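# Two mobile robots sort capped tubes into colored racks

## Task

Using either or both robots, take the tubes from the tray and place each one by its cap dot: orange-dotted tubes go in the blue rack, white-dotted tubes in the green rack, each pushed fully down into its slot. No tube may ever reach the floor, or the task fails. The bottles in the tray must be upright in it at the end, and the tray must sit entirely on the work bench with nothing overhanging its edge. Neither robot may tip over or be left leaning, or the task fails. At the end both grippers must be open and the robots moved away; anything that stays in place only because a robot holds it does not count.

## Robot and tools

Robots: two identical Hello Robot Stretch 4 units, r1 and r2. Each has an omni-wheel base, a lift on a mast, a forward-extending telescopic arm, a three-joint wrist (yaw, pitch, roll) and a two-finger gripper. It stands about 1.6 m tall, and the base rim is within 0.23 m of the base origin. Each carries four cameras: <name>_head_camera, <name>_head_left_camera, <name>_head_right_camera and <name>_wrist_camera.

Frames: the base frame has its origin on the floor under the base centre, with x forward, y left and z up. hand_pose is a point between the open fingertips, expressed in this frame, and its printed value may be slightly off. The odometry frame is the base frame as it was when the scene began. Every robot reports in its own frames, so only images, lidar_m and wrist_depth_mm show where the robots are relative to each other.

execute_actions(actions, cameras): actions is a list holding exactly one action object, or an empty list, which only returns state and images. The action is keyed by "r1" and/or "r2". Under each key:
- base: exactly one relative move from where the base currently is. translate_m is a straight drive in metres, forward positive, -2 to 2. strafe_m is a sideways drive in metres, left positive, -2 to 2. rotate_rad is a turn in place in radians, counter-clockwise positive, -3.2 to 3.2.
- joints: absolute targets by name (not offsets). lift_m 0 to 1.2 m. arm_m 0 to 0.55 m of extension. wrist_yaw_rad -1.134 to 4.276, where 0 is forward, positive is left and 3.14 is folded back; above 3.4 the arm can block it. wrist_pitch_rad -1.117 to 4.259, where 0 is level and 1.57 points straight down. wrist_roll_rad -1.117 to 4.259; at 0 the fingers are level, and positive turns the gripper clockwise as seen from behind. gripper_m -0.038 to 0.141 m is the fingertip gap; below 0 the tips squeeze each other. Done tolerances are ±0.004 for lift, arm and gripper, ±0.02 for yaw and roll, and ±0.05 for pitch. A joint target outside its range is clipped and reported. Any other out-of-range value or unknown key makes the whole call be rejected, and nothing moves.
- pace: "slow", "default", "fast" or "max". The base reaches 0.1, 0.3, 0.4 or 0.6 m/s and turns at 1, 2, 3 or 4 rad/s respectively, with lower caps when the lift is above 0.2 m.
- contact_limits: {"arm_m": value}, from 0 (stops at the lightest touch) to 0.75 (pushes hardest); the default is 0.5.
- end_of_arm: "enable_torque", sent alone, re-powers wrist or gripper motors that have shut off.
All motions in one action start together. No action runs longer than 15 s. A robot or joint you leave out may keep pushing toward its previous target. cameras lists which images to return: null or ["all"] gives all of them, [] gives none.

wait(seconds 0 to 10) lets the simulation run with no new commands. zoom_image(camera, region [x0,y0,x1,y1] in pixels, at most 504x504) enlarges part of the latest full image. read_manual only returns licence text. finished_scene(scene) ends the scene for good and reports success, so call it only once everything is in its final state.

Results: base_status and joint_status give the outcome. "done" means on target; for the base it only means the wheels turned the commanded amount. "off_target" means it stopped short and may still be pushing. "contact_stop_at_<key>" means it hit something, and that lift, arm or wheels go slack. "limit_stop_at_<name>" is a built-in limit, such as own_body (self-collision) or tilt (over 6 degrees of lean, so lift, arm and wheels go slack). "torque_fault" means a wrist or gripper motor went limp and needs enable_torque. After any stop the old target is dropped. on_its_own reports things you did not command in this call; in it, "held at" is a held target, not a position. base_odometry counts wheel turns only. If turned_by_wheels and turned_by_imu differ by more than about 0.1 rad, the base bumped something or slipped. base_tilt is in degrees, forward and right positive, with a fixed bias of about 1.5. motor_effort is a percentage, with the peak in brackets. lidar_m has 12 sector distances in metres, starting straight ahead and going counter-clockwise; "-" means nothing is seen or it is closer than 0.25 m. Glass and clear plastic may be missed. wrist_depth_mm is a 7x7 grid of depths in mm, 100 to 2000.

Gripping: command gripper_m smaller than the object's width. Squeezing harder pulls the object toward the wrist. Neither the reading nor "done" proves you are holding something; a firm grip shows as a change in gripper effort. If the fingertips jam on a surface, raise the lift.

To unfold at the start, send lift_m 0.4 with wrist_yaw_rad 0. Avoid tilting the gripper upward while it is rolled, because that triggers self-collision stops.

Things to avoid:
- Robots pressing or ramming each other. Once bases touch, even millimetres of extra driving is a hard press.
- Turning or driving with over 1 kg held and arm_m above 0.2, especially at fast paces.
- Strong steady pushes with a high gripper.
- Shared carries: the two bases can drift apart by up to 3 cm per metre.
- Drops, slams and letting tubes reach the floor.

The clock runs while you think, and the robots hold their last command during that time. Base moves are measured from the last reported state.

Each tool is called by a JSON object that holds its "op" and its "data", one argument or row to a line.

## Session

{"op": "execute_actions", "data": {
  "actions": [],
  "cameras": ["r1_head_camera","r1_head_left_camera","r2_head_camera","r2_head_left_camera","r1_wrist_camera","r2_wrist_camera"]
}}

Scene clock: 0.00 s.
r1.base_odometry: x=+0.000 y=+0.000 heading=+0.000 (m, m, rad; r1's odometry frame)
r1.turned_by_wheels: +0.000 (rad since the last result)
r1.turned_by_imu: +0.000 (rad since the last result)
r1.base_tilt: forward=+0.3 right=-0.8 (deg)
r1.lidar_m: 1.37 1.10 1.08 1.18 1.89 3.00 3.30 3.67 1.58 1.11 1.59 2.67
r1.base_status: not commanded
r1.joint_positions: lift_m=+0.243 arm_m=+0.002 wrist_yaw_rad=+3.170 wrist_pitch_rad=+0.019 wrist_roll_rad=-0.019 gripper_m=+0.057
r1.joint_status: not commanded
r1.motor_effort: lift_m=+20 arm_m=-1 wrist_yaw_rad=+0 wrist_pitch_rad=-7 wrist_roll_rad=+1 gripper_m=-4 wheel_0=+0 wheel_1=+1 wheel_2=+0 (%)
r1.hand_pose: x=-0.1182 y=+0.0791 z=+0.4161 quat_wxyz=(-0.014, -0.009, -0.010, +1.000) (m; r1's base frame)
r1.wrist_depth_mm: - 132 - - - - - / - 114 145 - - - - / - 121 155 - - - - / 134 134 293 - - - - / - - - - - - - / 1281 1499 192 1499 195 1366 1336 / 917 917 1025 - 1025 904 946
r2.base_odometry: x=+0.000 y=+0.000 heading=+0.000 (m, m, rad; r2's odometry frame)
r2.turned_by_wheels: +0.000 (rad since the last result)
r2.turned_by_imu: +0.000 (rad since the last result)
r2.base_tilt: forward=+0.4 right=-0.8 (deg)
r2.lidar_m: 1.17 1.14 1.26 1.94 3.21 3.50 3.58 0.97 0.86 1.34 3.09 1.52
r2.base_status: not commanded
r2.joint_positions: lift_m=+0.173 arm_m=-0.002 wrist_yaw_rad=+3.106 wrist_pitch_rad=+0.017 wrist_roll_rad=+0.004 gripper_m=+0.057
r2.joint_status: not commanded
r2.motor_effort: lift_m=+18 arm_m=-1 wrist_yaw_rad=+2 wrist_pitch_rad=-5 wrist_roll_rad=+2 gripper_m=-4 wheel_0=+1 wheel_1=+0 wheel_2=+0 (%)
r2.hand_pose: x=-0.1162 y=+0.0977 z=+0.3465 quat_wxyz=(+0.018, -0.009, +0.002, +1.000) (m; r2's base frame)
r2.wrist_depth_mm: - 143 - - - - - / - 125 279 - - - - / - 124 172 - - - - / 108 142 220 - - - - / - - - - - - - / 1464 1464 208 1430 196 1430 1397 / 960 946 904 145 946 891 960
pictures: r1_head_camera, r1_head_left_camera, r1_wrist_camera, r2_head_camera, r2_head_left_camera, r2_wrist_camera
Images, in order (width x height): r1_head_camera 420x560, r1_head_left_camera 420x672, r1_wrist_camera 616x392, r2_head_camera 420x560, r2_head_left_camera 420x672, r2_wrist_camera 616x392.

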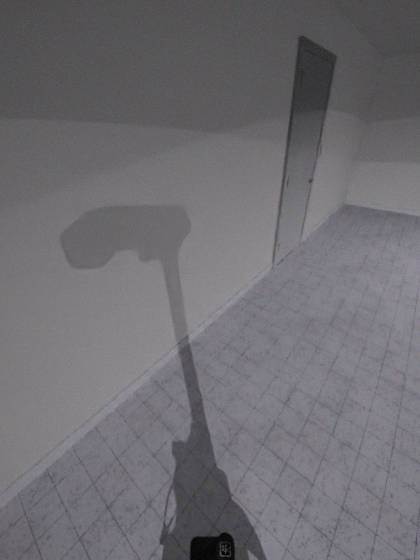

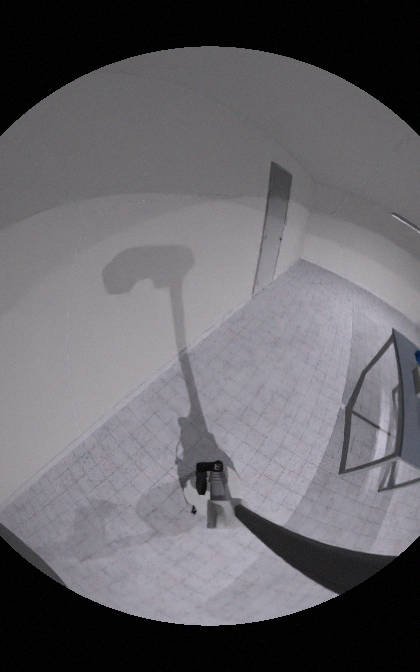

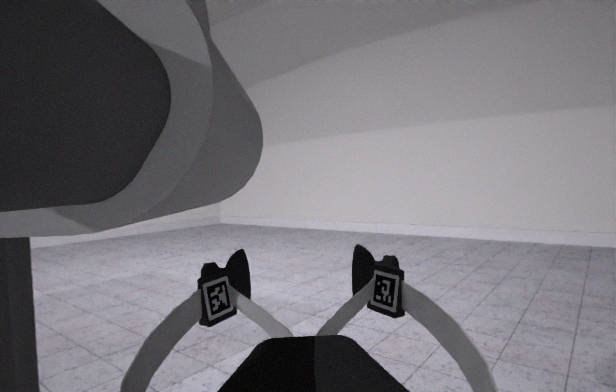

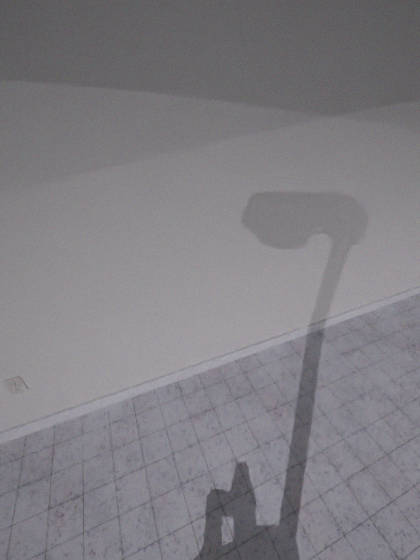

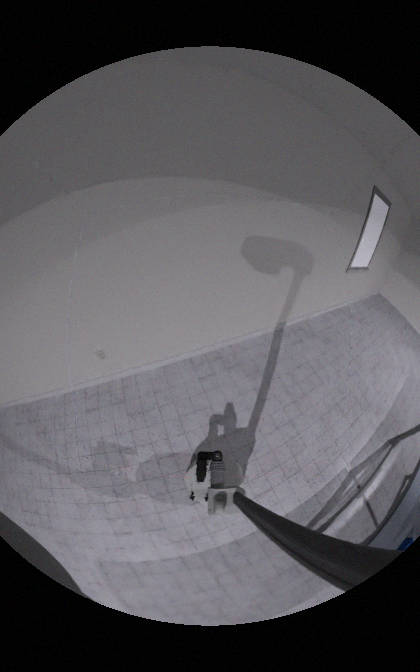

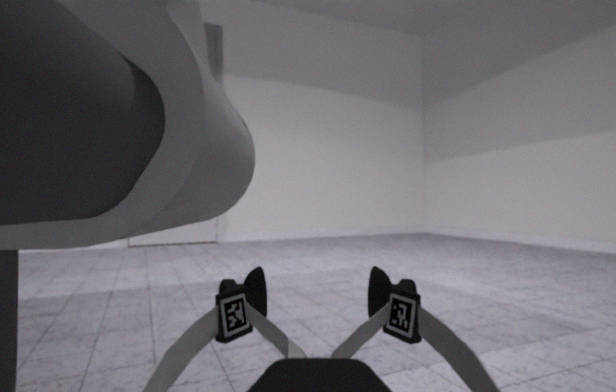

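{"op": "execute_actions", "data": {
  "actions": [
    {"r1":{"base":{"rotate_rad":-2.23},"joints":{"lift_m":1.15,"wrist_yaw_rad":0,"gripper_m":0.05}},"r2":{"base":{"rotate_rad":-2.76},"joints":{"lift_m":1.15,"wrist_yaw_rad":0,"gripper_m":0.05}}}
  ],
  "cameras": ["r1_head_left_camera","r2_head_left_camera","r1_head_camera","r2_head_camera"]
}}

Scene clock: 10.80 s.
r1.base_odometry: x=+0.000 y=+0.000 heading=-2.229 (m, m, rad; r1's odometry frame)
r1.turned_by_wheels: -2.229 (rad since the last result)
r1.turned_by_imu: -2.226 (rad since the last result)
r1.base_tilt: forward=+0.3 right=-0.8 (deg)
r1.lidar_m: 3.65 1.11 1.36 3.84 1.50 1.13 1.08 1.16 1.60 3.01 3.13 3.78
r1.base_status: done
r1.joint_positions: lift_m=+1.150 arm_m=+0.002 wrist_yaw_rad=+0.000 wrist_pitch_rad=+0.019 wrist_roll_rad=-0.019 gripper_m=+0.050
r1.joint_status: all done
r1.motor_effort: lift_m=+23(23) arm_m=-1(1) wrist_yaw_rad=-1(6) wrist_pitch_rad=-8(8) wrist_roll_rad=+1(1) gripper_m=-5(5) wheel_0=+5(10) wheel_1=+2(12) wheel_2=+2(12) (%)
r1.hand_pose: x=+0.4611 y=-0.0873 z=+1.3226 quat_wxyz=(+1.000, -0.010, +0.009, +0.000) (m; r1's base frame)
r1.wrist_depth_mm: - - - - - - - / - - - - - - - / - - - - - - - / - - - - - - - / - - - - - - - / - - 190 - 198 - - / 1336 1336 - - - - -
r2.base_odometry: x=+0.000 y=+0.000 heading=-2.760 (m, m, rad; r2's odometry frame)
r2.turned_by_wheels: -2.760 (rad since the last result)
r2.turned_by_imu: -2.751 (rad since the last result)
r2.base_tilt: forward=+0.3 right=-0.6 (deg)
r2.lidar_m: 1.47 0.89 1.15 4.76 1.70 1.21 1.16 1.20 1.65 3.23 3.36 3.69
r2.base_status: done
r2.joint_positions: lift_m=+1.150 arm_m=-0.002 wrist_yaw_rad=+0.000 wrist_pitch_rad=+0.017 wrist_roll_rad=+0.004 gripper_m=+0.050
r2.joint_status: all done
r2.motor_effort: lift_m=+21(22) arm_m=-1(1) wrist_yaw_rad=+2(6) wrist_pitch_rad=-5(6) wrist_roll_rad=+1(1) gripper_m=-5(4) wheel_0=+1(6) wheel_1=-1(7) wheel_2=-1(7) (%)
r2.hand_pose: x=+0.4574 y=-0.0874 z=+1.3230 quat_wxyz=(+1.000, +0.002, +0.009, +0.000) (m; r2's base frame)
r2.wrist_depth_mm: - - - - - - - / - - - - - - - / - - - - - - - / - - - - - - - / - - - - - - - / - - 208 - 197 - - / - - - 145 - - -
pictures: r1_head_camera, r1_head_left_camera, r2_head_camera, r2_head_left_camera
Images, in order (width x height): r1_head_camera 420x560, r1_head_left_camera 420x672, r2_head_camera 420x560, r2_head_left_camera 420x672.

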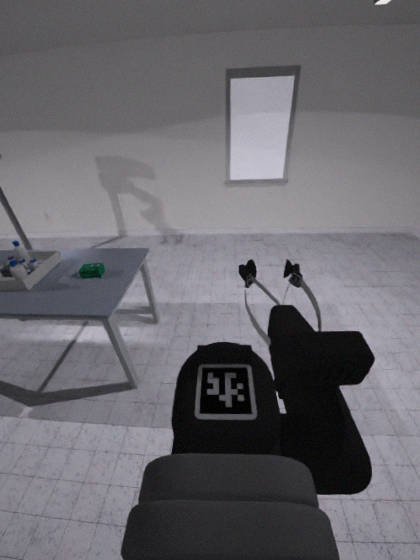

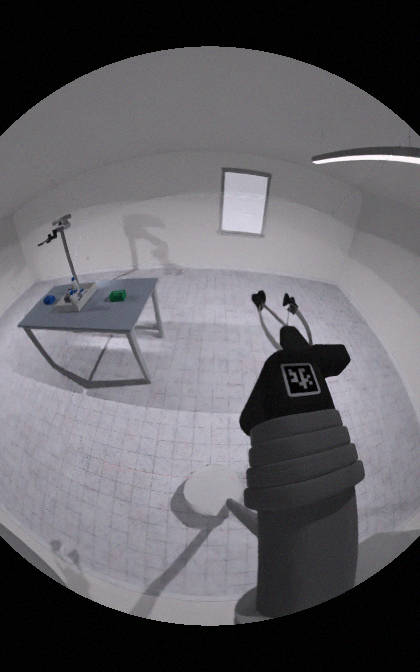

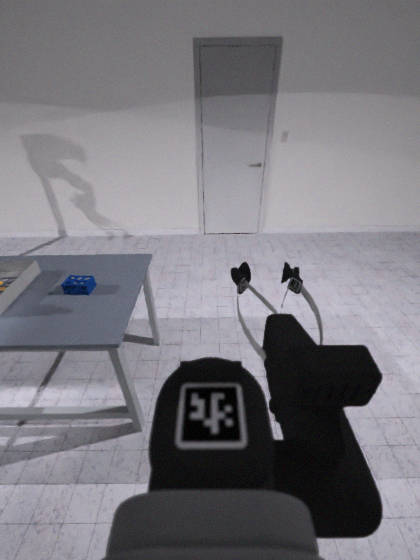

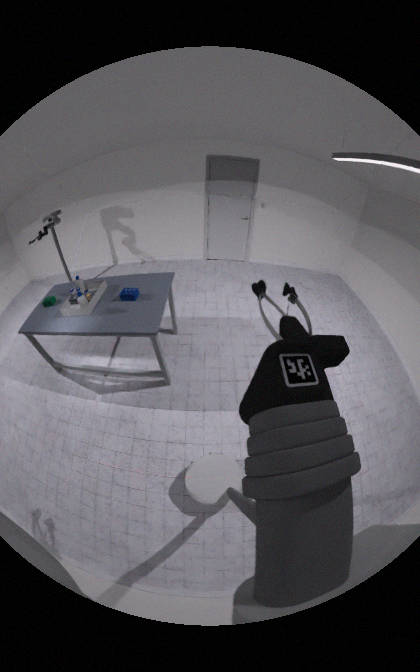

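{"op": "execute_actions", "data": {
  "actions": [
    {"r1":{"base":{"strafe_m":0.72},"joints":{"wrist_pitch_rad":1.57,"lift_m":1.2}},"r2":{"base":{"strafe_m":1.1},"joints":{"wrist_pitch_rad":1.57,"lift_m":1.2}}}
  ],
  "cameras": ["r1_head_camera","r2_head_camera"]
}}

Scene clock: 26.17 s.
r1.base_odometry: x=+0.569 y=-0.441 heading=-2.230 (m, m, rad; r1's odometry frame)
r1.turned_by_wheels: +0.000 (rad since the last result)
r1.turned_by_imu: +0.003 (rad since the last result)
r1.base_tilt: forward=+0.3 right=-0.8 (deg)
r1.lidar_m: 0.92 0.97 1.36 3.75 1.49 1.10 1.06 1.14 1.57 3.69 3.90 3.76
r1.base_status: done
r1.joint_positions: lift_m=+1.200 arm_m=+0.002 wrist_yaw_rad=+0.000 wrist_pitch_rad=+1.570 wrist_roll_rad=-0.019 gripper_m=+0.050
r1.joint_status: all done
r1.motor_effort: lift_m=+22(23) arm_m=-1(1) wrist_yaw_rad=+1(1) wrist_pitch_rad=-1(4) wrist_roll_rad=+1(1) gripper_m=-4(4) wheel_0=-5(12) wheel_1=+1(11) wheel_2=+0(1) (%)
r1.hand_pose: x=+0.1728 y=-0.0874 z=+1.0896 quat_wxyz=(+0.707, -0.007, +0.707, +0.007) (m; r1's base frame)
r1.wrist_depth_mm: 1281 1308 1308 1308 1308 1336 1336 / 1281 1308 1308 1336 1336 1336 1366 / 1281 1281 1281 1308 1336 1336 1366 / 1281 1308 1308 1336 1308 1366 1366 / 1281 1281 1118 1098 1366 1366 1366 / 1281 1308 191 1098 197 1366 1336 / 1308 1336 1336 - 1366 1397 1366
r2.base_odometry: x=+0.410 y=-1.021 heading=-2.760 (m, m, rad; r2's odometry frame)
r2.turned_by_wheels: +0.000 (rad since the last result)
r2.turned_by_imu: +0.006 (rad since the last result)
r2.base_tilt: forward=+0.1 right=-0.7 (deg)
r2.lidar_m: 0.78 0.82 4.57 4.39 1.68 1.23 1.16 1.22 1.68 4.34 4.48 0.85
r2.base_status: done
r2.joint_positions: lift_m=+1.200 arm_m=-0.002 wrist_yaw_rad=+0.000 wrist_pitch_rad=+1.570 wrist_roll_rad=+0.004 gripper_m=+0.050
r2.joint_status: all done
r2.motor_effort: lift_m=+21(22) arm_m=-1(1) wrist_yaw_rad=+1(0) wrist_pitch_rad=-2(5) wrist_roll_rad=+1(0) gripper_m=-5(6) wheel_0=-1(9) wheel_1=-1(7) wheel_2=+0(1) (%)
r2.hand_pose: x=+0.1692 y=-0.0874 z=+1.0895 quat_wxyz=(+0.707, +0.001, +0.707, -0.001) (m; r2's base frame)
r2.wrist_depth_mm: 1366 1366 1366 1336 1336 1336 1336 / 1366 1336 1366 1336 1308 1336 1308 / 1336 1336 1336 1336 1336 1281 1308 / 1366 1366 1336 1308 1308 1336 1308 / 1336 1336 1336 1118 1308 1308 1308 / 1336 1336 208 1118 197 1308 1308 / 1336 1336 1308 146 1308 1336 1308
pictures: r1_head_camera, r2_head_camera
Images, in order (width x height): r1_head_camera 420x560, r2_head_camera 420x560.

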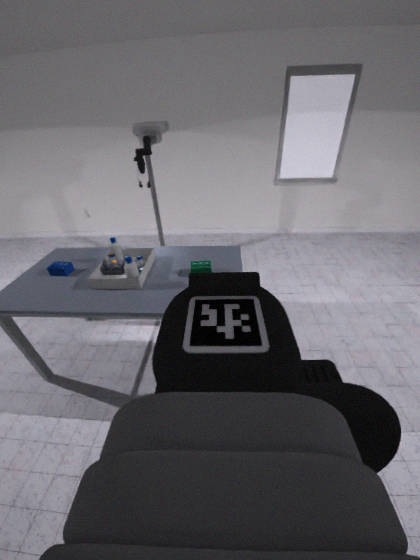

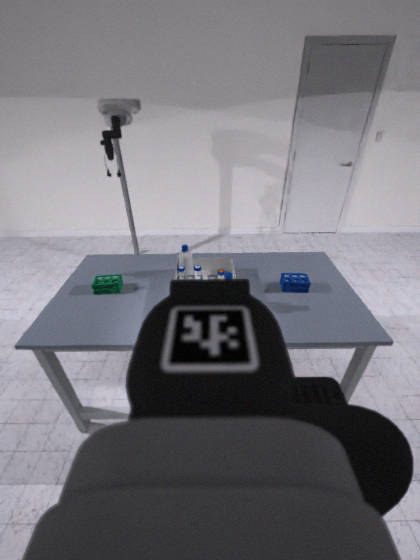

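{"op": "execute_actions", "data": {
  "actions": [
    {"r1":{"base":{"translate_m":0.65},"joints":{"arm_m":0.42}},"r2":{"base":{"translate_m":0.51},"joints":{"arm_m":0.44}}}
  ],
  "cameras": ["r1_wrist_camera","r2_wrist_camera"]
}}

Scene clock: 33.30 s.
r1.base_odometry: x=+0.172 y=-0.955 heading=-2.229 (m, m, rad; r1's odometry frame)
r1.turned_by_wheels: +0.000 (rad since the last result)
r1.turned_by_imu: +0.002 (rad since the last result)
r1.base_tilt: forward=+0.3 right=-0.8 (deg)
r1.lidar_m: 0.26 0.29 0.43 1.26 2.35 1.76 1.71 1.81 2.53 3.74 3.93 0.29
r1.base_status: done
r1.joint_positions: lift_m=+1.200 arm_m=+0.419 wrist_yaw_rad=+0.000 wrist_pitch_rad=+1.570 wrist_roll_rad=-0.019 gripper_m=+0.050
r1.joint_status: all done
r1.motor_effort: lift_m=+22(22) arm_m=+5(6) wrist_yaw_rad=+1(2) wrist_pitch_rad=-2(1) wrist_roll_rad=+0(1) gripper_m=-5(4) wheel_0=+5(10) wheel_1=+3(9) wheel_2=-2(12) (%)
r1.hand_pose: x=+0.5903 y=-0.0874 z=+1.0896 quat_wxyz=(+0.707, -0.007, +0.707, +0.007) (m; r1's base frame)
r1.wrist_depth_mm: 530 544 535 544 1336 1336 1366 / 530 539 539 549 1308 1336 1336 / 535 535 544 549 1308 1366 1336 / 530 508 544 549 1308 1366 1336 / 544 549 549 549 1336 1336 1366 / 544 549 190 549 198 1366 1336 / 544 544 539 - 1366 1336 1397
r2.base_odometry: x=-0.064 y=-1.211 heading=-2.760 (m, m, rad; r2's odometry frame)
r2.turned_by_wheels: +0.000 (rad since the last result)
r2.turned_by_imu: -0.002 (rad since the last result)
r2.base_tilt: forward=+0.3 right=-0.7 (deg)
r2.lidar_m: 0.28 0.29 0.42 4.38 2.40 1.74 1.67 1.77 2.34 4.31 0.43 0.31
r2.base_status: done
r2.joint_positions: lift_m=+1.200 arm_m=+0.439 wrist_yaw_rad=+0.000 wrist_pitch_rad=+1.570 wrist_roll_rad=+0.004 gripper_m=+0.050
r2.joint_status: all done
r2.motor_effort: lift_m=+20(20) arm_m=+6(8) wrist_yaw_rad=-1(1) wrist_pitch_rad=+1(1) wrist_roll_rad=+1(1) gripper_m=-5(4) wheel_0=+2(6) wheel_1=+0(6) wheel_2=+0(9) (%)
r2.hand_pose: x=+0.6102 y=-0.0874 z=+1.0896 quat_wxyz=(+0.707, +0.001, +0.707, -0.001) (m; r2's base frame)
r2.wrist_depth_mm: 574 569 564 564 564 554 554 / 569 424 559 554 554 554 554 / 564 564 559 549 554 549 549 / 559 500 504 544 554 549 488 / 564 554 554 554 554 549 549 / 559 554 208 413 197 544 544 / 559 535 549 146 549 539 539
pictures: r1_wrist_camera, r2_wrist_camera
Images, in order (width x height): r1_wrist_camera 616x392, r2_wrist_camera 616x392.

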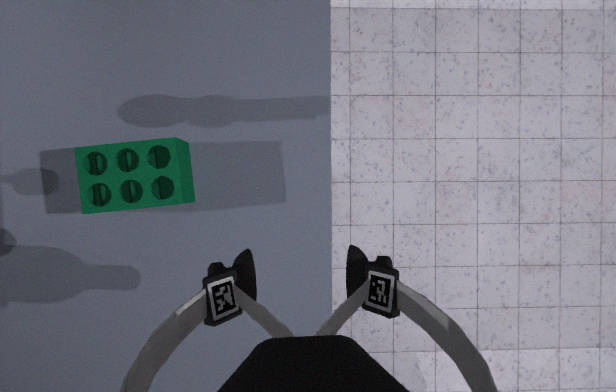

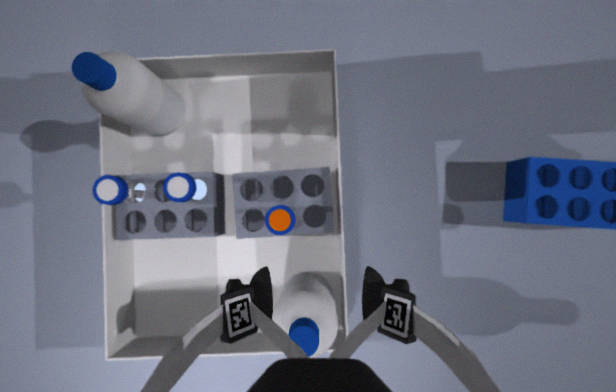

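{"op": "execute_actions", "data": {
  "actions": [
    {"r1":{"base":{"strafe_m":0.3},"joints":{"arm_m":0.44}},"r2":{"base":{"strafe_m":0.04},"joints":{"arm_m":0.47,"lift_m":1.04}}}
  ],
  "cameras": ["r1_wrist_camera","r2_wrist_camera"]
}}

Scene clock: 51.67 s.
r1.base_odometry: x=+0.409 y=-1.138 heading=-2.230 (m, m, rad; r1's odometry frame)
r1.turned_by_wheels: +0.000 (rad since the last result)
r1.turned_by_imu: +0.002 (rad since the last result)
r1.base_tilt: forward=+0.2 right=-0.8 (deg)
r1.lidar_m: 0.29 0.30 0.43 4.72 2.34 1.78 1.70 1.82 2.51 4.04 0.40 0.29
r1.base_status: done
r1.joint_positions: lift_m=+1.200 arm_m=+0.439 wrist_yaw_rad=+0.000 wrist_pitch_rad=+1.570 wrist_roll_rad=-0.019 gripper_m=+0.050
r1.joint_status: all done
r1.motor_effort: lift_m=+22(22) arm_m=+5(6) wrist_yaw_rad=+1(0) wrist_pitch_rad=-1(0) wrist_roll_rad=+1(0) gripper_m=-4(4) wheel_0=-5(14) wheel_1=+1(7) wheel_2=+0(1) (%)
r1.hand_pose: x=+0.6102 y=-0.0874 z=+1.0896 quat_wxyz=(+0.707, -0.007, +0.707, +0.007) (m; r1's base frame)
r1.wrist_depth_mm: 521 535 535 544 554 554 1397 / 530 539 539 549 554 554 1336 / 530 544 549 539 544 559 1336 / 477 544 549 544 554 554 1336 / 535 539 549 549 554 559 1336 / 415 549 190 549 197 564 1336 / 539 549 554 - 559 564 1366
r2.base_odometry: x=-0.049 y=-1.248 heading=-2.760 (m, m, rad; r2's odometry frame)
r2.turned_by_wheels: +0.000 (rad since the last result)
r2.turned_by_imu: +0.000 (rad since the last result)
r2.base_tilt: forward=+0.4 right=-0.8 (deg)
r2.lidar_m: 0.28 0.30 0.40 4.35 2.36 1.76 1.66 1.73 2.36 4.37 0.43 0.29
r2.base_status: done
r2.joint_positions: lift_m=+1.040 arm_m=+0.469 wrist_yaw_rad=+0.000 wrist_pitch_rad=+1.570 wrist_roll_rad=+0.004 gripper_m=+0.050
r2.joint_status: all done
r2.motor_effort: lift_m=+16(20) arm_m=+6(10) wrist_yaw_rad=+1(2) wrist_pitch_rad=+1(2) wrist_roll_rad=+1(1) gripper_m=-4(4) wheel_0=-2(7) wheel_1=+0(8) wheel_2=+0(1) (%)
r2.hand_pose: x=+0.6401 y=-0.0874 z=+0.9299 quat_wxyz=(+0.707, +0.001, +0.707, -0.001) (m; r2's base frame)
r2.wrist_depth_mm: 253 362 366 373 394 394 394 / 262 315 394 394 394 392 392 / 379 397 397 394 392 392 392 / 355 334 387 387 387 392 389 / 336 336 362 329 384 389 387 / 368 392 208 387 197 387 384 / 366 392 389 145 359 387 384
pictures: r1_wrist_camera, r2_wrist_camera
Images, in order (width x height): r1_wrist_camera 616x392, r2_wrist_camera 616x392.

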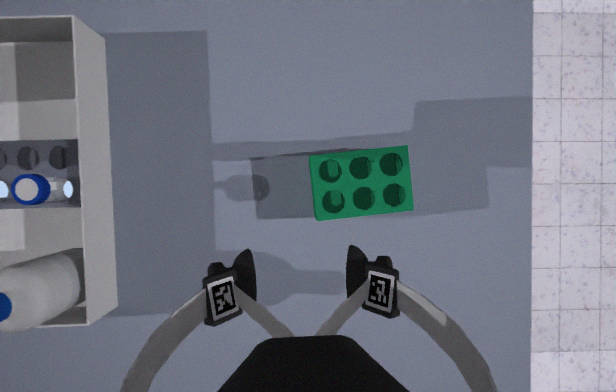

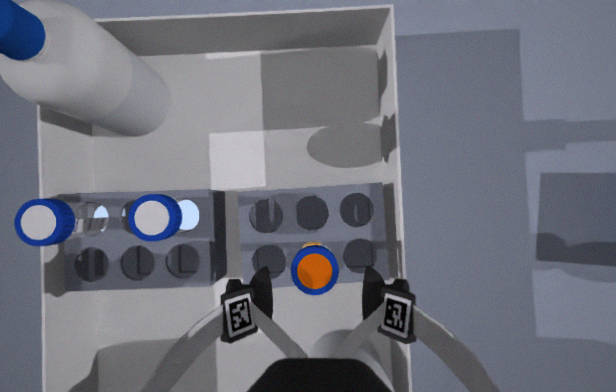

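{"op": "execute_actions", "data": {
  "actions": [
    {"r2":{"joints":{"arm_m":0.474,"lift_m":0.988}}}
  ],
  "cameras": ["r2_wrist_camera"]
}}

{"op": "execute_actions", "data": {
  "actions": [
    {"r2":{"joints":{"gripper_m":0.012}}}
  ],
  "cameras": []
}}

{"op": "execute_actions", "data": {
  "actions": [
    {"r2":{"joints":{"lift_m":1.13}},"r1":{"joints":{"lift_m":1.13}}}
  ],
  "cameras": ["r2_wrist_camera"]
}}

Scene clock: 58.70 s.
r1.base_odometry: x=+0.409 y=-1.138 heading=-2.230 (m, m, rad; r1's odometry frame)
r1.turned_by_wheels: +0.000 (rad since the last result)
r1.turned_by_imu: +0.001 (rad since the last result)
r1.base_tilt: forward=+0.3 right=-0.8 (deg)
r1.lidar_m: 0.28 0.31 0.42 4.71 2.35 1.76 1.71 1.80 2.52 4.01 0.42 0.29
r1.base_status: not commanded
r1.joint_positions: lift_m=+1.200 arm_m=+0.439 wrist_yaw_rad=+0.000 wrist_pitch_rad=+1.570 wrist_roll_rad=-0.019 gripper_m=+0.050
r1.joint_status: not commanded
r1.motor_effort: lift_m=+22(22) arm_m=+5(5) wrist_yaw_rad=+0(1) wrist_pitch_rad=-2(0) wrist_roll_rad=+1(1) gripper_m=-6(3) wheel_0=-5(5) wheel_1=+1(1) wheel_2=+0(0) (%)
r1.hand_pose: x=+0.6102 y=-0.0874 z=+1.0896 quat_wxyz=(+0.707, -0.007, +0.707, +0.007) (m; r1's base frame)
r1.wrist_depth_mm: 517 535 544 544 549 549 1336 / 530 535 539 544 554 554 1366 / 530 535 544 554 549 559 1308 / 477 544 549 549 549 564 1308 / 535 544 549 554 559 559 1366 / 418 544 190 554 198 564 1336 / 544 549 554 - 559 564 1336
r2.base_odometry: x=-0.049 y=-1.248 heading=-2.760 (m, m, rad; r2's odometry frame)
r2.turned_by_wheels: +0.000 (rad since the last result)
r2.turned_by_imu: +0.000 (rad since the last result)
r2.base_tilt: forward=+0.2 right=-0.8 (deg)
r2.lidar_m: 0.27 0.29 0.42 4.33 2.40 1.76 1.67 1.72 2.37 4.34 0.42 0.31
r2.base_status: not commanded
r2.joint_positions: lift_m=+0.988 arm_m=+0.473 wrist_yaw_rad=+0.000 wrist_pitch_rad=+1.570 wrist_roll_rad=+0.004 gripper_m=+0.050
r2.joint_status: all done
r2.motor_effort: lift_m=+16(16) arm_m=+6(7) wrist_yaw_rad=-1(2) wrist_pitch_rad=+1(0) wrist_roll_rad=+0(1) gripper_m=-5(4) wheel_0=-2(2) wheel_1=+0(0) wheel_2=+0(0) (%)
r2.hand_pose: x=+0.6441 y=-0.0874 z=+0.8779 quat_wxyz=(+0.707, +0.001, +0.707, -0.001) (m; r2's base frame)
r2.wrist_depth_mm: 216 310 334 342 342 342 340 / 238 317 343 343 340 340 340 / 325 342 343 340 340 340 340 / 297 283 336 332 332 338 338 / 282 281 291 278 289 338 334 / 285 312 208 216 197 336 334 / 319 340 336 146 322 334 334
pictures: r2_wrist_camera
Images, in order (width x height): r2_wrist_camera 616x392.

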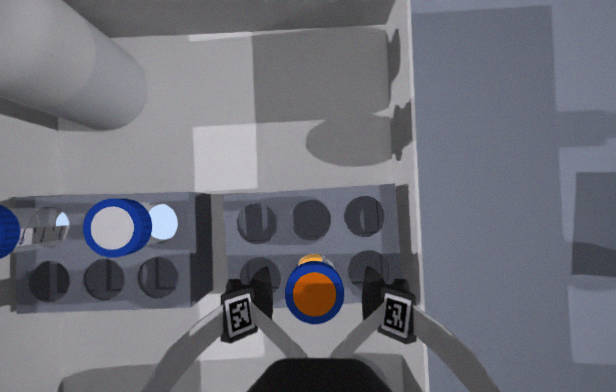

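Scene clock: 59.87 s.
r1.base_odometry: x=+0.409 y=-1.138 heading=-2.230 (m, m, rad; r1's odometry frame)
r1.turned_by_wheels: +0.000 (rad since the last result)
r1.turned_by_imu: +0.000 (rad since the last result)
r1.base_tilt: forward=+0.2 right=-0.8 (deg)
r1.lidar_m: 0.28 0.30 0.42 4.71 2.33 1.75 1.70 1.83 2.51 4.05 0.40 0.31
r1.base_status: not commanded
r1.joint_positions: lift_m=+1.200 arm_m=+0.439 wrist_yaw_rad=+0.000 wrist_pitch_rad=+1.570 wrist_roll_rad=-0.019 gripper_m=+0.050
r1.joint_status: not commanded
r1.motor_effort: lift_m=+22(22) arm_m=+5(5) wrist_yaw_rad=+1(1) wrist_pitch_rad=-2(0) wrist_roll_rad=+0(0) gripper_m=-4(4) wheel_0=-5(5) wheel_1=+1(1) wheel_2=+0(0) (%)
r1.hand_pose: x=+0.6102 y=-0.0874 z=+1.0896 quat_wxyz=(+0.707, -0.007, +0.707, +0.007) (m; r1's base frame)
r1.wrist_depth_mm: 521 539 544 549 544 554 1336 / 530 539 544 544 554 554 1366 / 530 539 539 544 554 564 1336 / 473 544 539 549 544 554 1336 / 539 544 549 554 554 559 1366 / 418 549 190 554 198 564 1366 / 554 549 549 - 564 564 1336
r2.base_odometry: x=-0.049 y=-1.248 heading=-2.760 (m, m, rad; r2's odometry frame)
r2.turned_by_wheels: +0.000 (rad since the last result)
r2.turned_by_imu: +0.000 (rad since the last result)
r2.base_tilt: forward=+0.4 right=-0.8 (deg)
r2.lidar_m: 0.25 0.27 0.43 4.34 2.37 1.72 1.67 1.76 2.38 4.34 0.42 0.31
r2.base_status: not commanded
r2.joint_positions: lift_m=+0.988 arm_m=+0.473 wrist_yaw_rad=+0.000 wrist_pitch_rad=+1.570 wrist_roll_rad=+0.004 gripper_m=+0.012
r2.joint_status: all done
r2.motor_effort: lift_m=+16(16) arm_m=+6(6) wrist_yaw_rad=+1(0) wrist_pitch_rad=+1(1) wrist_roll_rad=+1(2) gripper_m=-17(16) wheel_0=-2(2) wheel_1=+0(1) wheel_2=+0(0) (%)
r2.hand_pose: x=+0.6441 y=-0.0874 z=+0.8779 quat_wxyz=(+0.707, +0.001, +0.707, -0.001) (m; r2's base frame)
r2.wrist_depth_mm: 216 310 336 340 342 343 340 / 237 317 343 342 340 342 340 / 325 343 342 342 340 340 336 / 287 282 336 332 332 338 336 / 282 281 293 277 291 336 336 / 285 310 208 210 195 336 334 / 317 340 338 168 310 334 332
pictures: none
No camera images: the call's "cameras" was empty. Leave "cameras" out to get every camera's image.

Scene clock: 61.53 s.
r1.base_odometry: x=+0.409 y=-1.138 heading=-2.230 (m, m, rad; r1's odometry frame)
r1.turned_by_wheels: +0.000 (rad since the last result)
r1.turned_by_imu: +0.001 (rad since the last result)
r1.base_tilt: forward=+0.3 right=-0.8 (deg)
r1.lidar_m: 0.28 0.30 0.43 4.73 2.36 1.77 1.70 1.79 2.49 4.04 0.40 0.30
r1.base_status: not commanded
r1.joint_positions: lift_m=+1.130 arm_m=+0.439 wrist_yaw_rad=+0.000 wrist_pitch_rad=+1.570 wrist_roll_rad=-0.019 gripper_m=+0.050
r1.joint_status: all done
r1.motor_effort: lift_m=+17(21) arm_m=+5(5) wrist_yaw_rad=+0(1) wrist_pitch_rad=-2(2) wrist_roll_rad=+1(1) gripper_m=-4(4) wheel_0=-5(5) wheel_1=+1(1) wheel_2=+0(0) (%)
r1.hand_pose: x=+0.6102 y=-0.0874 z=+1.0200 quat_wxyz=(+0.707, -0.007, +0.707, +0.007) (m; r1's base frame)
r1.wrist_depth_mm: 452 469 473 473 477 484 866 / 462 469 473 473 477 480 878 / 439 469 477 477 480 488 878 / 415 473 480 480 455 492 878 / 459 477 477 484 484 492 891 / 407 477 190 484 198 492 891 / 473 480 484 - 496 496 904
r2.base_odometry: x=-0.049 y=-1.248 heading=-2.760 (m, m, rad; r2's odometry frame)
r2.turned_by_wheels: +0.000 (rad since the last result)
r2.turned_by_imu: +0.000 (rad since the last result)
r2.base_tilt: forward=+0.3 right=-0.9 (deg)
r2.lidar_m: 0.27 0.31 0.43 4.34 2.41 1.73 1.68 1.74 2.40 4.36 0.44 0.29
r2.base_status: not commanded
r2.joint_positions: lift_m=+1.130 arm_m=+0.473 wrist_yaw_rad=+0.000 wrist_pitch_rad=+1.570 wrist_roll_rad=+0.004 gripper_m=+0.012
r2.joint_status: all done
r2.motor_effort: lift_m=+21(22) arm_m=+5(5) wrist_yaw_rad=+1(0) wrist_pitch_rad=-1(1) wrist_roll_rad=+1(1) gripper_m=-17(17) wheel_0=-2(2) wheel_1=+0(0) wheel_2=+0(0) (%)
r2.hand_pose: x=+0.6441 y=-0.0874 z=+1.0195 quat_wxyz=(+0.707, +0.001, +0.707, -0.001) (m; r2's base frame)
r2.wrist_depth_mm: 496 492 492 488 484 484 480 / 496 347 484 484 484 484 480 / 496 427 484 480 484 480 480 / 492 455 480 480 484 480 477 / 488 424 452 418 480 477 473 / 488 480 208 211 195 477 477 / 484 433 480 345 455 473 469
pictures: r2_wrist_camera
Images, in order (width x height): r2_wrist_camera 616x392.

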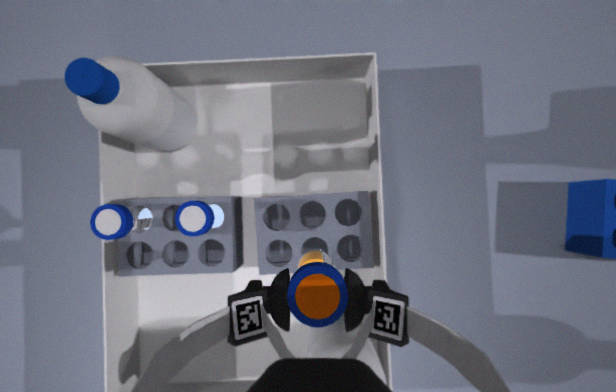

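{"op": "execute_actions", "data": {
  "actions": [
    {"r1":{"base":{"strafe_m":0.298},"joints":{"arm_m":0.483}},"r2":{"base":{"strafe_m":-0.375},"joints":{"arm_m":0.482}}}
  ],
  "cameras": ["r1_wrist_camera","r2_wrist_camera"]
}}

Scene clock: 68.90 s.
r1.base_odometry: x=+0.644 y=-1.321 heading=-2.230 (m, m, rad; r1's odometry frame)
r1.turned_by_wheels: +0.000 (rad since the last result)
r1.turned_by_imu: +0.002 (rad since the last result)
r1.base_tilt: forward=+0.3 right=-0.8 (deg)
r1.lidar_m: 0.28 0.32 0.45 4.43 2.31 1.76 1.70 1.78 2.52 4.33 0.42 0.29
r1.base_status: done
r1.joint_positions: lift_m=+1.130 arm_m=+0.482 wrist_yaw_rad=+0.000 wrist_pitch_rad=+1.570 wrist_roll_rad=-0.019 gripper_m=+0.050
r1.joint_status: all done
r1.motor_effort: lift_m=+18(18) arm_m=+5(5) wrist_yaw_rad=+1(2) wrist_pitch_rad=+0(2) wrist_roll_rad=+1(1) gripper_m=-4(4) wheel_0=-3(10) wheel_1=+2(11) wheel_2=+0(4) (%)
r1.hand_pose: x=+0.6532 y=-0.0874 z=+1.0199 quat_wxyz=(+0.707, -0.007, +0.707, +0.007) (m; r1's base frame)
r1.wrist_depth_mm: 330 462 469 477 480 484 484 / 338 436 469 477 480 488 484 / 469 469 473 477 480 484 492 / 439 415 433 473 480 492 452 / 466 473 473 480 484 488 492 / 469 473 190 407 198 492 492 / 473 424 469 - 492 492 500
r2.base_odometry: x=-0.188 y=-0.900 heading=-2.760 (m, m, rad; r2's odometry frame)
r2.turned_by_wheels: +0.000 (rad since the last result)
r2.turned_by_imu: -0.001 (rad since the last result)
r2.base_tilt: forward=+0.2 right=-0.7 (deg)
r2.lidar_m: 0.29 0.29 0.39 1.18 2.42 1.75 1.65 1.75 2.39 3.96 0.42 0.30
r2.base_status: done
r2.joint_positions: lift_m=+1.130 arm_m=+0.481 wrist_yaw_rad=+0.000 wrist_pitch_rad=+1.570 wrist_roll_rad=+0.004 gripper_m=+0.012
r2.joint_status: all done
r2.motor_effort: lift_m=+20(21) arm_m=+6(5) wrist_yaw_rad=+0(1) wrist_pitch_rad=+0(2) wrist_roll_rad=+2(1) gripper_m=-17(16) wheel_0=+0(10) wheel_1=+2(6) wheel_2=-1(0) (%)
r2.hand_pose: x=+0.6521 y=-0.0874 z=+1.0196 quat_wxyz=(+0.707, +0.001, +0.707, -0.001) (m; r2's base frame)
r2.wrist_depth_mm: 496 492 492 492 484 484 1255 / 480 496 492 488 488 484 1255 / 477 492 488 488 484 480 1255 / 473 488 488 480 484 477 1229 / 445 488 488 424 477 480 1229 / 462 484 208 210 195 477 1229 / 427 480 480 480 477 473 1229
pictures: r1_wrist_camera, r2_wrist_camera
Images, in order (width x height): r1_wrist_camera 616x392, r2_wrist_camera 616x392.

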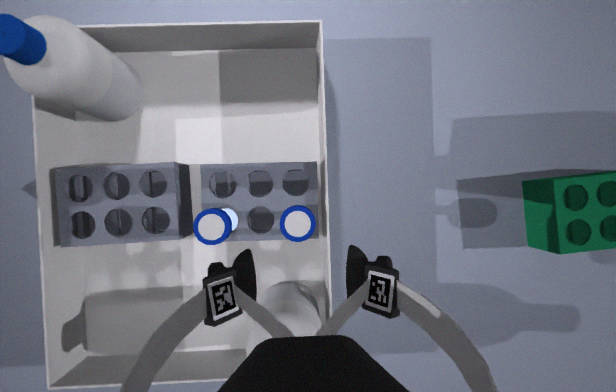

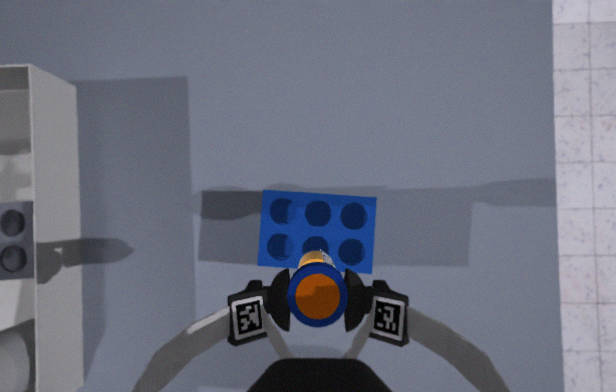

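{"op": "execute_actions", "data": {
  "actions": [
    {"r1":{"joints":{"arm_m":0.497,"lift_m":1.03}},"r2":{"joints":{"lift_m":1.05}}}
  ],
  "cameras": ["r1_wrist_camera","r2_wrist_camera","r2_head_left_camera"]
}}

{"op": "zoom_image", "data": {
  "camera": "r2_head_left_camera",
  "region": [60, 280, 220, 400]
}}

Scene clock: 78.90 s.
r1.base_odometry: x=+0.644 y=-1.321 heading=-2.230 (m, m, rad; r1's odometry frame)
r1.turned_by_wheels: +0.000 (rad since the last result)
r1.turned_by_imu: +0.001 (rad since the last result)
r1.base_tilt: forward=+0.3 right=-0.8 (deg)
r1.lidar_m: 0.29 0.32 0.45 4.43 2.32 1.76 1.69 1.80 2.52 4.34 0.43 0.30
r1.base_status: not commanded
r1.joint_positions: lift_m=+1.030 arm_m=+0.496 wrist_yaw_rad=+0.000 wrist_pitch_rad=+1.570 wrist_roll_rad=-0.019 gripper_m=+0.050
r1.joint_status: all done
r1.motor_effort: lift_m=+17(17) arm_m=+5(5) wrist_yaw_rad=+1(1) wrist_pitch_rad=-1(2) wrist_roll_rad=+1(1) gripper_m=-3(4) wheel_0=-4(3) wheel_1=+2(2) wheel_2=+0(0) (%)
r1.hand_pose: x=+0.6671 y=-0.0874 z=+0.9200 quat_wxyz=(+0.707, -0.007, +0.707, +0.007) (m; r1's base frame)
r1.wrist_depth_mm: 293 366 373 375 379 384 384 / 300 370 373 377 379 387 384 / 368 370 373 375 382 389 387 / 332 330 314 319 382 384 387 / 312 314 317 320 384 389 389 / 373 377 190 379 198 392 389 / 373 373 379 - 389 389 397
r2.base_odometry: x=-0.188 y=-0.900 heading=-2.760 (m, m, rad; r2's odometry frame)
r2.turned_by_wheels: +0.000 (rad since the last result)
r2.turned_by_imu: +0.000 (rad since the last result)
r2.base_tilt: forward=+0.4 right=-0.7 (deg)
r2.lidar_m: 0.27 0.29 0.43 1.14 2.42 1.76 1.67 1.72 2.36 3.96 0.42 0.28
r2.base_status: not commanded
r2.joint_positions: lift_m=+1.050 arm_m=+0.481 wrist_yaw_rad=+0.000 wrist_pitch_rad=+1.570 wrist_roll_rad=+0.004 gripper_m=+0.012
r2.joint_status: all done
r2.motor_effort: lift_m=+16(19) arm_m=+6(6) wrist_yaw_rad=+1(1) wrist_pitch_rad=+2(2) wrist_roll_rad=+2(1) gripper_m=-18(15) wheel_0=-1(1) wheel_1=+2(2) wheel_2=-1(1) (%)
r2.hand_pose: x=+0.6521 y=-0.0874 z=+0.9399 quat_wxyz=(+0.707, +0.001, +0.707, -0.001) (m; r2's base frame)
r2.wrist_depth_mm: 415 413 410 410 407 404 402 / 410 410 410 407 404 402 402 / 410 410 410 407 404 399 399 / 410 407 407 399 402 402 397 / 407 407 404 342 402 399 397 / 407 404 208 211 195 399 397 / 404 402 402 399 397 397 397
pictures: r1_wrist_camera, r2_head_left_camera, r2_wrist_camera
Images, in order (width x height): r1_wrist_camera 616x392, r2_head_left_camera 420x672, r2_wrist_camera 616x392.

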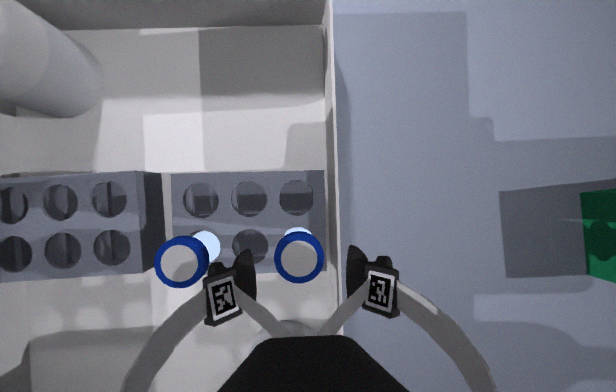

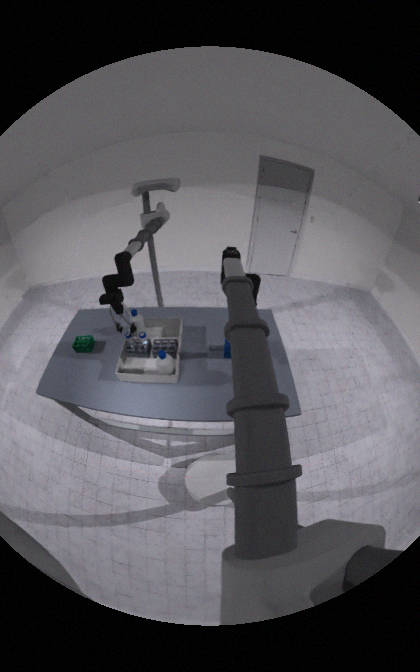

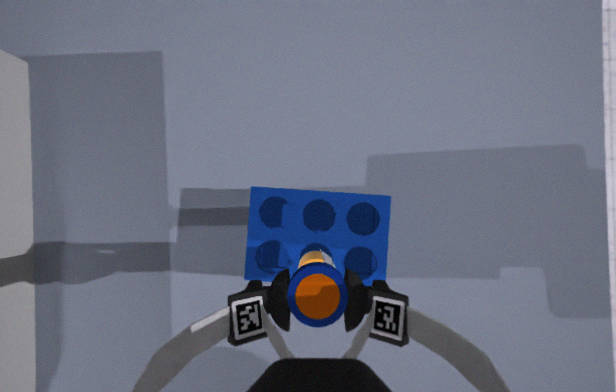

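Region (60, 280, 220, 400) of r2_head_left_camera's 420x672 image, scaled by 3.150, with more detail than that image has; it fills the top 378 rows of this view, and the rest is white.

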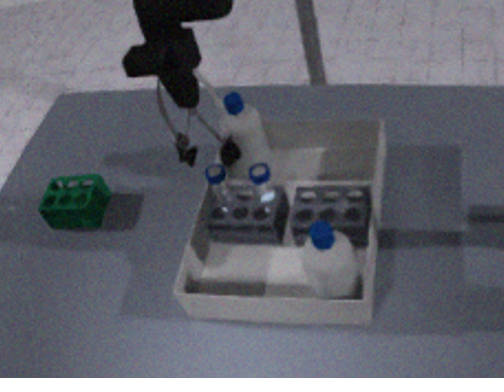

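{"op": "execute_actions", "data": {
  "actions": [
    {"r1":{"joints":{"lift_m":0.992},"pace":"slow"},"r2":{"joints":{"lift_m":0.986},"pace":"slow"}}
  ],
  "cameras": ["r1_wrist_camera","r2_wrist_camera"]
}}

Scene clock: 84.10 s.
r1.base_odometry: x=+0.644 y=-1.321 heading=-2.230 (m, m, rad; r1's odometry frame)
r1.turned_by_wheels: +0.000 (rad since the last result)
r1.turned_by_imu: +0.001 (rad since the last result)
r1.base_tilt: forward=+0.2 right=-0.8 (deg)
r1.lidar_m: 0.29 0.32 0.45 4.43 2.31 1.75 1.70 1.76 2.49 4.34 0.43 0.32
r1.base_status: not commanded
r1.joint_positions: lift_m=+0.992 arm_m=+0.496 wrist_yaw_rad=+0.000 wrist_pitch_rad=+1.570 wrist_roll_rad=-0.019 gripper_m=+0.050
r1.joint_status: all done
r1.motor_effort: lift_m=+17(16) arm_m=+5(5) wrist_yaw_rad=+1(0) wrist_pitch_rad=-2(0) wrist_roll_rad=+0(1) gripper_m=-5(5) wheel_0=-3(4) wheel_1=+2(2) wheel_2=+0(0) (%)
r1.hand_pose: x=+0.6671 y=-0.0874 z=+0.8820 quat_wxyz=(+0.707, -0.007, +0.707, +0.007) (m; r1's base frame)
r1.wrist_depth_mm: 294 330 334 334 342 343 349 / 301 332 336 336 343 345 349 / 332 336 336 338 343 347 347 / 274 282 307 322 345 347 347 / 274 276 278 268 343 347 353 / 336 338 190 340 198 349 353 / 334 340 340 - 349 353 353
r2.base_odometry: x=-0.188 y=-0.900 heading=-2.760 (m, m, rad; r2's odometry frame)
r2.turned_by_wheels: +0.000 (rad since the last result)
r2.turned_by_imu: +0.000 (rad since the last result)
r2.base_tilt: forward=+0.2 right=-0.7 (deg)
r2.lidar_m: 0.27 0.30 0.42 1.17 2.42 1.75 1.67 1.76 2.33 3.96 0.41 0.30
r2.base_status: not commanded
r2.joint_positions: lift_m=+0.986 arm_m=+0.481 wrist_yaw_rad=+0.000 wrist_pitch_rad=+1.570 wrist_roll_rad=+0.004 gripper_m=+0.012
r2.joint_status: all done
r2.motor_effort: lift_m=+16(16) arm_m=+6(6) wrist_yaw_rad=+0(1) wrist_pitch_rad=+0(2) wrist_roll_rad=+1(1) gripper_m=-15(17) wheel_0=-1(1) wheel_1=+2(2) wheel_2=-1(1) (%)
r2.hand_pose: x=+0.6521 y=-0.0874 z=+0.8759 quat_wxyz=(+0.707, +0.001, +0.707, -0.001) (m; r2's base frame)
r2.wrist_depth_mm: 349 347 345 343 342 340 338 / 347 347 343 342 342 338 338 / 347 343 342 340 340 338 338 / 345 343 342 332 338 336 334 / 343 342 342 278 332 336 334 / 342 342 208 210 195 334 332 / 340 340 338 334 334 332 332
pictures: r1_wrist_camera, r2_wrist_camera
Images, in order (width x height): r1_wrist_camera 616x392, r2_wrist_camera 616x392.

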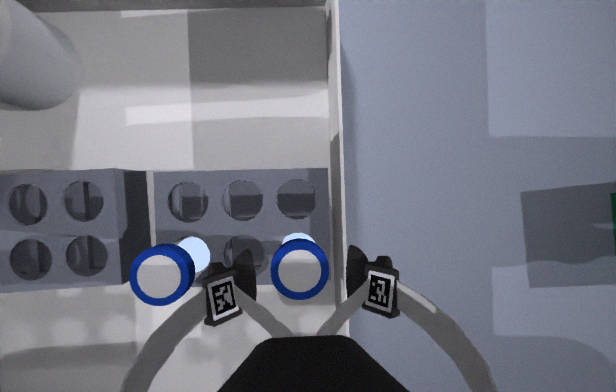

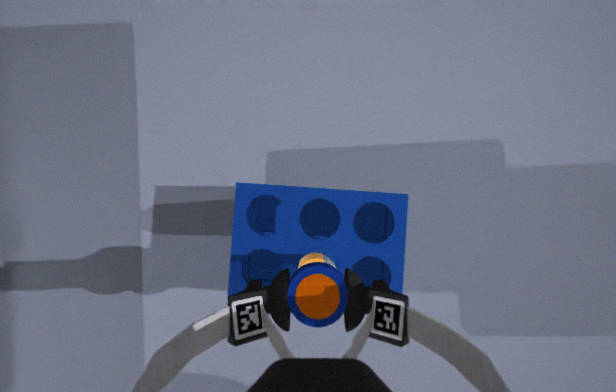

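{"op": "execute_actions", "data": {
  "actions": [
    {"r1":{"joints":{"gripper_m":0.012}},"r2":{"joints":{"gripper_m":0.05}}}
  ],
  "cameras": []
}}

{"op": "execute_actions", "data": {
  "actions": [
    {"r1":{"joints":{"lift_m":1.13}},"r2":{"joints":{"lift_m":1.13}}}
  ],
  "cameras": ["r1_wrist_camera","r2_wrist_camera"]
}}

Scene clock: 88.87 s.
r1.base_odometry: x=+0.644 y=-1.321 heading=-2.230 (m, m, rad; r1's odometry frame)
r1.turned_by_wheels: +0.000 (rad since the last result)
r1.turned_by_imu: +0.001 (rad since the last result)
r1.base_tilt: forward=+0.2 right=-0.8 (deg)
r1.lidar_m: 0.28 0.31 0.44 4.42 2.31 1.76 1.69 1.79 2.51 4.33 0.43 0.30
r1.base_status: not commanded
r1.joint_positions: lift_m=+0.992 arm_m=+0.496 wrist_yaw_rad=+0.000 wrist_pitch_rad=+1.570 wrist_roll_rad=-0.019 gripper_m=+0.012
r1.joint_status: all done
r1.motor_effort: lift_m=+17(16) arm_m=+5(5) wrist_yaw_rad=+1(0) wrist_pitch_rad=-2(3) wrist_roll_rad=+1(1) gripper_m=-12(13) wheel_0=-3(3) wheel_1=+2(2) wheel_2=+0(0) (%)
r1.hand_pose: x=+0.6671 y=-0.0874 z=+0.8820 quat_wxyz=(+0.707, -0.007, +0.707, +0.007) (m; r1's base frame)
r1.wrist_depth_mm: 293 332 334 334 340 343 347 / 303 332 334 336 342 345 345 / 330 332 336 338 343 347 347 / 274 282 307 324 345 347 349 / 274 276 278 214 345 347 349 / 334 336 187 215 189 349 353 / 336 336 342 - 347 349 353
r2.base_odometry: x=-0.188 y=-0.900 heading=-2.760 (m, m, rad; r2's odometry frame)
r2.turned_by_wheels: +0.000 (rad since the last result)
r2.turned_by_imu: +0.000 (rad since the last result)
r2.base_tilt: forward=+0.3 right=-0.9 (deg)
r2.lidar_m: 0.29 0.29 0.41 1.16 2.41 1.76 1.68 1.74 2.38 3.99 0.41 0.30
r2.base_status: not commanded
r2.joint_positions: lift_m=+0.986 arm_m=+0.481 wrist_yaw_rad=+0.000 wrist_pitch_rad=+1.570 wrist_roll_rad=+0.004 gripper_m=+0.050
r2.joint_status: all done
r2.motor_effort: lift_m=+17(16) arm_m=+6(6) wrist_yaw_rad=-1(0) wrist_pitch_rad=+2(1) wrist_roll_rad=+1(1) gripper_m=-5(17) wheel_0=-1(1) wheel_1=+2(2) wheel_2=-1(1) (%)
r2.hand_pose: x=+0.6521 y=-0.0874 z=+0.8759 quat_wxyz=(+0.707, +0.001, +0.707, -0.001) (m; r2's base frame)
r2.wrist_depth_mm: 347 347 345 343 342 340 338 / 347 345 345 342 342 338 338 / 345 345 342 340 340 338 336 / 345 342 342 332 338 336 336 / 343 342 340 279 332 334 334 / 342 342 208 216 197 332 332 / 342 340 340 146 336 334 330
pictures: none
No camera images: the call's "cameras" was empty. Leave "cameras" out to get every camera's image.

Scene clock: 90.53 s.
r1.base_odometry: x=+0.644 y=-1.321 heading=-2.230 (m, m, rad; r1's odometry frame)
r1.turned_by_wheels: +0.000 (rad since the last result)
r1.turned_by_imu: +0.001 (rad since the last result)
r1.base_tilt: forward=+0.2 right=-0.8 (deg)
r1.lidar_m: 0.30 0.30 0.45 4.42 2.34 1.77 1.70 1.78 2.48 4.33 0.42 0.31
r1.base_status: not commanded
r1.joint_positions: lift_m=+1.130 arm_m=+0.496 wrist_yaw_rad=+0.000 wrist_pitch_rad=+1.570 wrist_roll_rad=-0.019 gripper_m=+0.012
r1.joint_status: all done
r1.motor_effort: lift_m=+23(25) arm_m=+5(5) wrist_yaw_rad=+2(0) wrist_pitch_rad=-1(2) wrist_roll_rad=+1(1) gripper_m=-13(13) wheel_0=-3(4) wheel_1=+2(2) wheel_2=+0(0) (%)
r1.hand_pose: x=+0.6672 y=-0.0874 z=+1.0195 quat_wxyz=(+0.707, -0.007, +0.707, +0.007) (m; r1's base frame)
r1.wrist_depth_mm: 462 469 469 473 480 480 488 / 327 462 473 477 480 484 492 / 466 469 473 477 484 484 492 / 442 413 466 477 484 484 466 / 445 466 424 215 488 488 466 / 466 477 187 214 189 488 492 / 473 430 473 - 480 496 492
r2.base_odometry: x=-0.188 y=-0.900 heading=-2.760 (m, m, rad; r2's odometry frame)
r2.turned_by_wheels: +0.000 (rad since the last result)
r2.turned_by_imu: +0.000 (rad since the last result)
r2.base_tilt: forward=+0.3 right=-0.7 (deg)
r2.lidar_m: 0.28 0.26 0.43 1.15 2.40 1.74 1.66 1.75 2.35 3.99 0.41 0.28
r2.base_status: not commanded
r2.joint_positions: lift_m=+1.130 arm_m=+0.481 wrist_yaw_rad=+0.000 wrist_pitch_rad=+1.570 wrist_roll_rad=+0.004 gripper_m=+0.050
r2.joint_status: all done
r2.motor_effort: lift_m=+20(23) arm_m=+6(6) wrist_yaw_rad=+0(0) wrist_pitch_rad=+1(0) wrist_roll_rad=+1(0) gripper_m=-4(4) wheel_0=-1(1) wheel_1=+2(2) wheel_2=-1(1) (%)
r2.hand_pose: x=+0.6521 y=-0.0874 z=+1.0195 quat_wxyz=(+0.707, +0.001, +0.707, -0.001) (m; r2's base frame)
r2.wrist_depth_mm: 496 496 492 488 488 484 1229 / 480 492 488 492 488 484 1255 / 477 492 488 488 488 484 1255 / 469 488 488 480 484 480 1229 / 445 488 480 424 477 477 1229 / 462 484 208 480 198 477 1229 / 424 484 480 145 477 473 1229
pictures: r1_wrist_camera, r2_wrist_camera
Images, in order (width x height): r1_wrist_camera 616x392, r2_wrist_camera 616x392.

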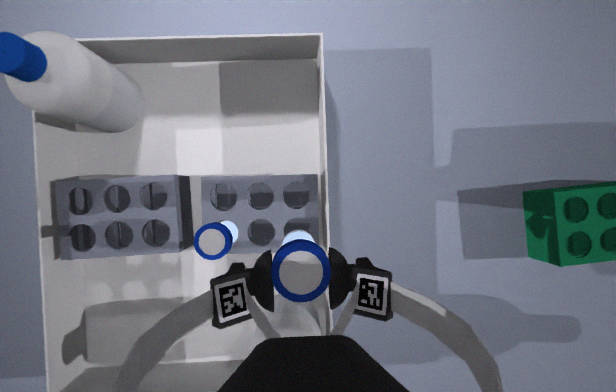

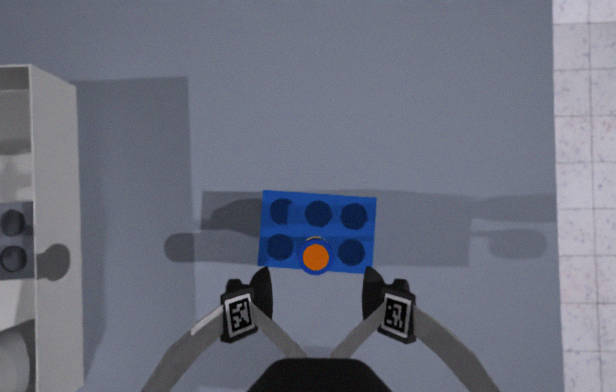

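{"op": "execute_actions", "data": {
  "actions": [
    {"r1":{"base":{"strafe_m":-0.385},"joints":{"arm_m":0.49}},"r2":{"base":{"strafe_m":0.485},"joints":{"arm_m":0.51}}}
  ],
  "cameras": ["r1_wrist_camera","r2_wrist_camera"]
}}

Scene clock: 97.90 s.
r1.base_odometry: x=+0.340 y=-1.085 heading=-2.230 (m, m, rad; r1's odometry frame)
r1.turned_by_wheels: +0.000 (rad since the last result)
r1.turned_by_imu: +0.002 (rad since the last result)
r1.base_tilt: forward=+0.2 right=-0.8 (deg)
r1.lidar_m: 0.28 0.30 0.43 4.81 2.36 1.78 1.70 1.79 2.51 3.95 0.41 0.27
r1.base_status: done
r1.joint_positions: lift_m=+1.130 arm_m=+0.491 wrist_yaw_rad=+0.000 wrist_pitch_rad=+1.570 wrist_roll_rad=-0.019 gripper_m=+0.012
r1.joint_status: all done
r1.motor_effort: lift_m=+22(23) arm_m=-5(6) wrist_yaw_rad=+1(2) wrist_pitch_rad=-1(0) wrist_roll_rad=+0(1) gripper_m=-12(14) wheel_0=+4(14) wheel_1=-2(11) wheel_2=+1(0) (%)
r1.hand_pose: x=+0.6620 y=-0.0874 z=+1.0196 quat_wxyz=(+0.707, -0.007, +0.707, +0.007) (m; r1's base frame)
r1.wrist_depth_mm: 462 466 469 473 477 480 1255 / 469 469 473 477 480 484 1308 / 466 469 477 480 480 488 1255 / 469 473 477 480 480 492 1281 / 469 473 477 215 484 488 1255 / 473 477 187 214 189 492 1281 / 477 480 484 - 488 496 1281
r2.base_odometry: x=-0.008 y=-1.350 heading=-2.760 (m, m, rad; r2's odometry frame)
r2.turned_by_wheels: +0.000 (rad since the last result)
r2.turned_by_imu: +0.002 (rad since the last result)
r2.base_tilt: forward=+0.5 right=-0.7 (deg)
r2.lidar_m: 0.29 0.30 0.44 4.24 2.40 1.77 1.65 1.75 2.38 4.46 0.43 0.31
r2.base_status: done
r2.joint_positions: lift_m=+1.130 arm_m=+0.509 wrist_yaw_rad=+0.000 wrist_pitch_rad=+1.570 wrist_roll_rad=+0.004 gripper_m=+0.050
r2.joint_status: all done
r2.motor_effort: lift_m=+20(20) arm_m=+6(0) wrist_yaw_rad=+1(1) wrist_pitch_rad=+0(3) wrist_roll_rad=+1(1) gripper_m=-5(4) wheel_0=+1(10) wheel_1=-1(7) wheel_2=-1(1) (%)
r2.hand_pose: x=+0.6801 y=-0.0874 z=+1.0196 quat_wxyz=(+0.707, +0.001, +0.707, -0.001) (m; r2's base frame)
r2.wrist_depth_mm: 496 496 492 488 488 484 484 / 496 492 492 488 484 480 480 / 492 492 343 484 480 477 480 / 492 492 484 484 477 477 477 / 492 488 424 421 418 473 477 / 488 488 208 477 198 477 473 / 484 484 469 146 439 399 469
pictures: r1_wrist_camera, r2_wrist_camera
Images, in order (width x height): r1_wrist_camera 616x392, r2_wrist_camera 616x392.

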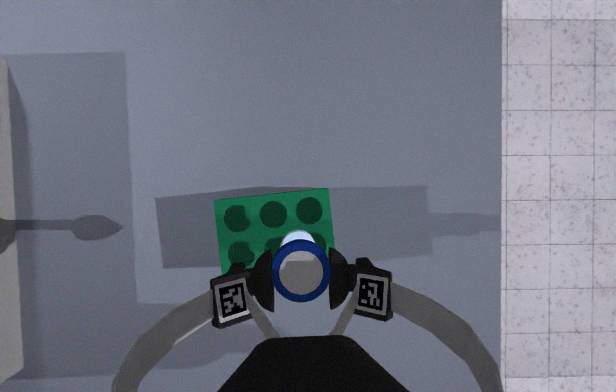

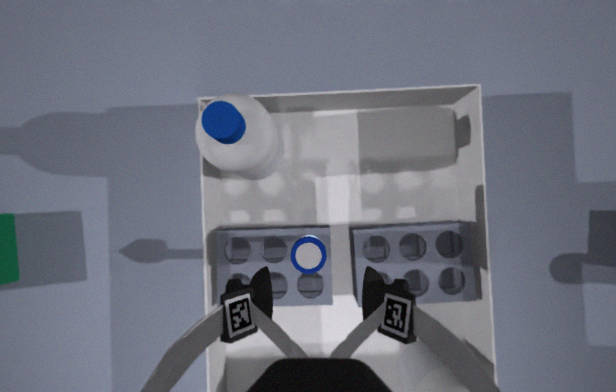

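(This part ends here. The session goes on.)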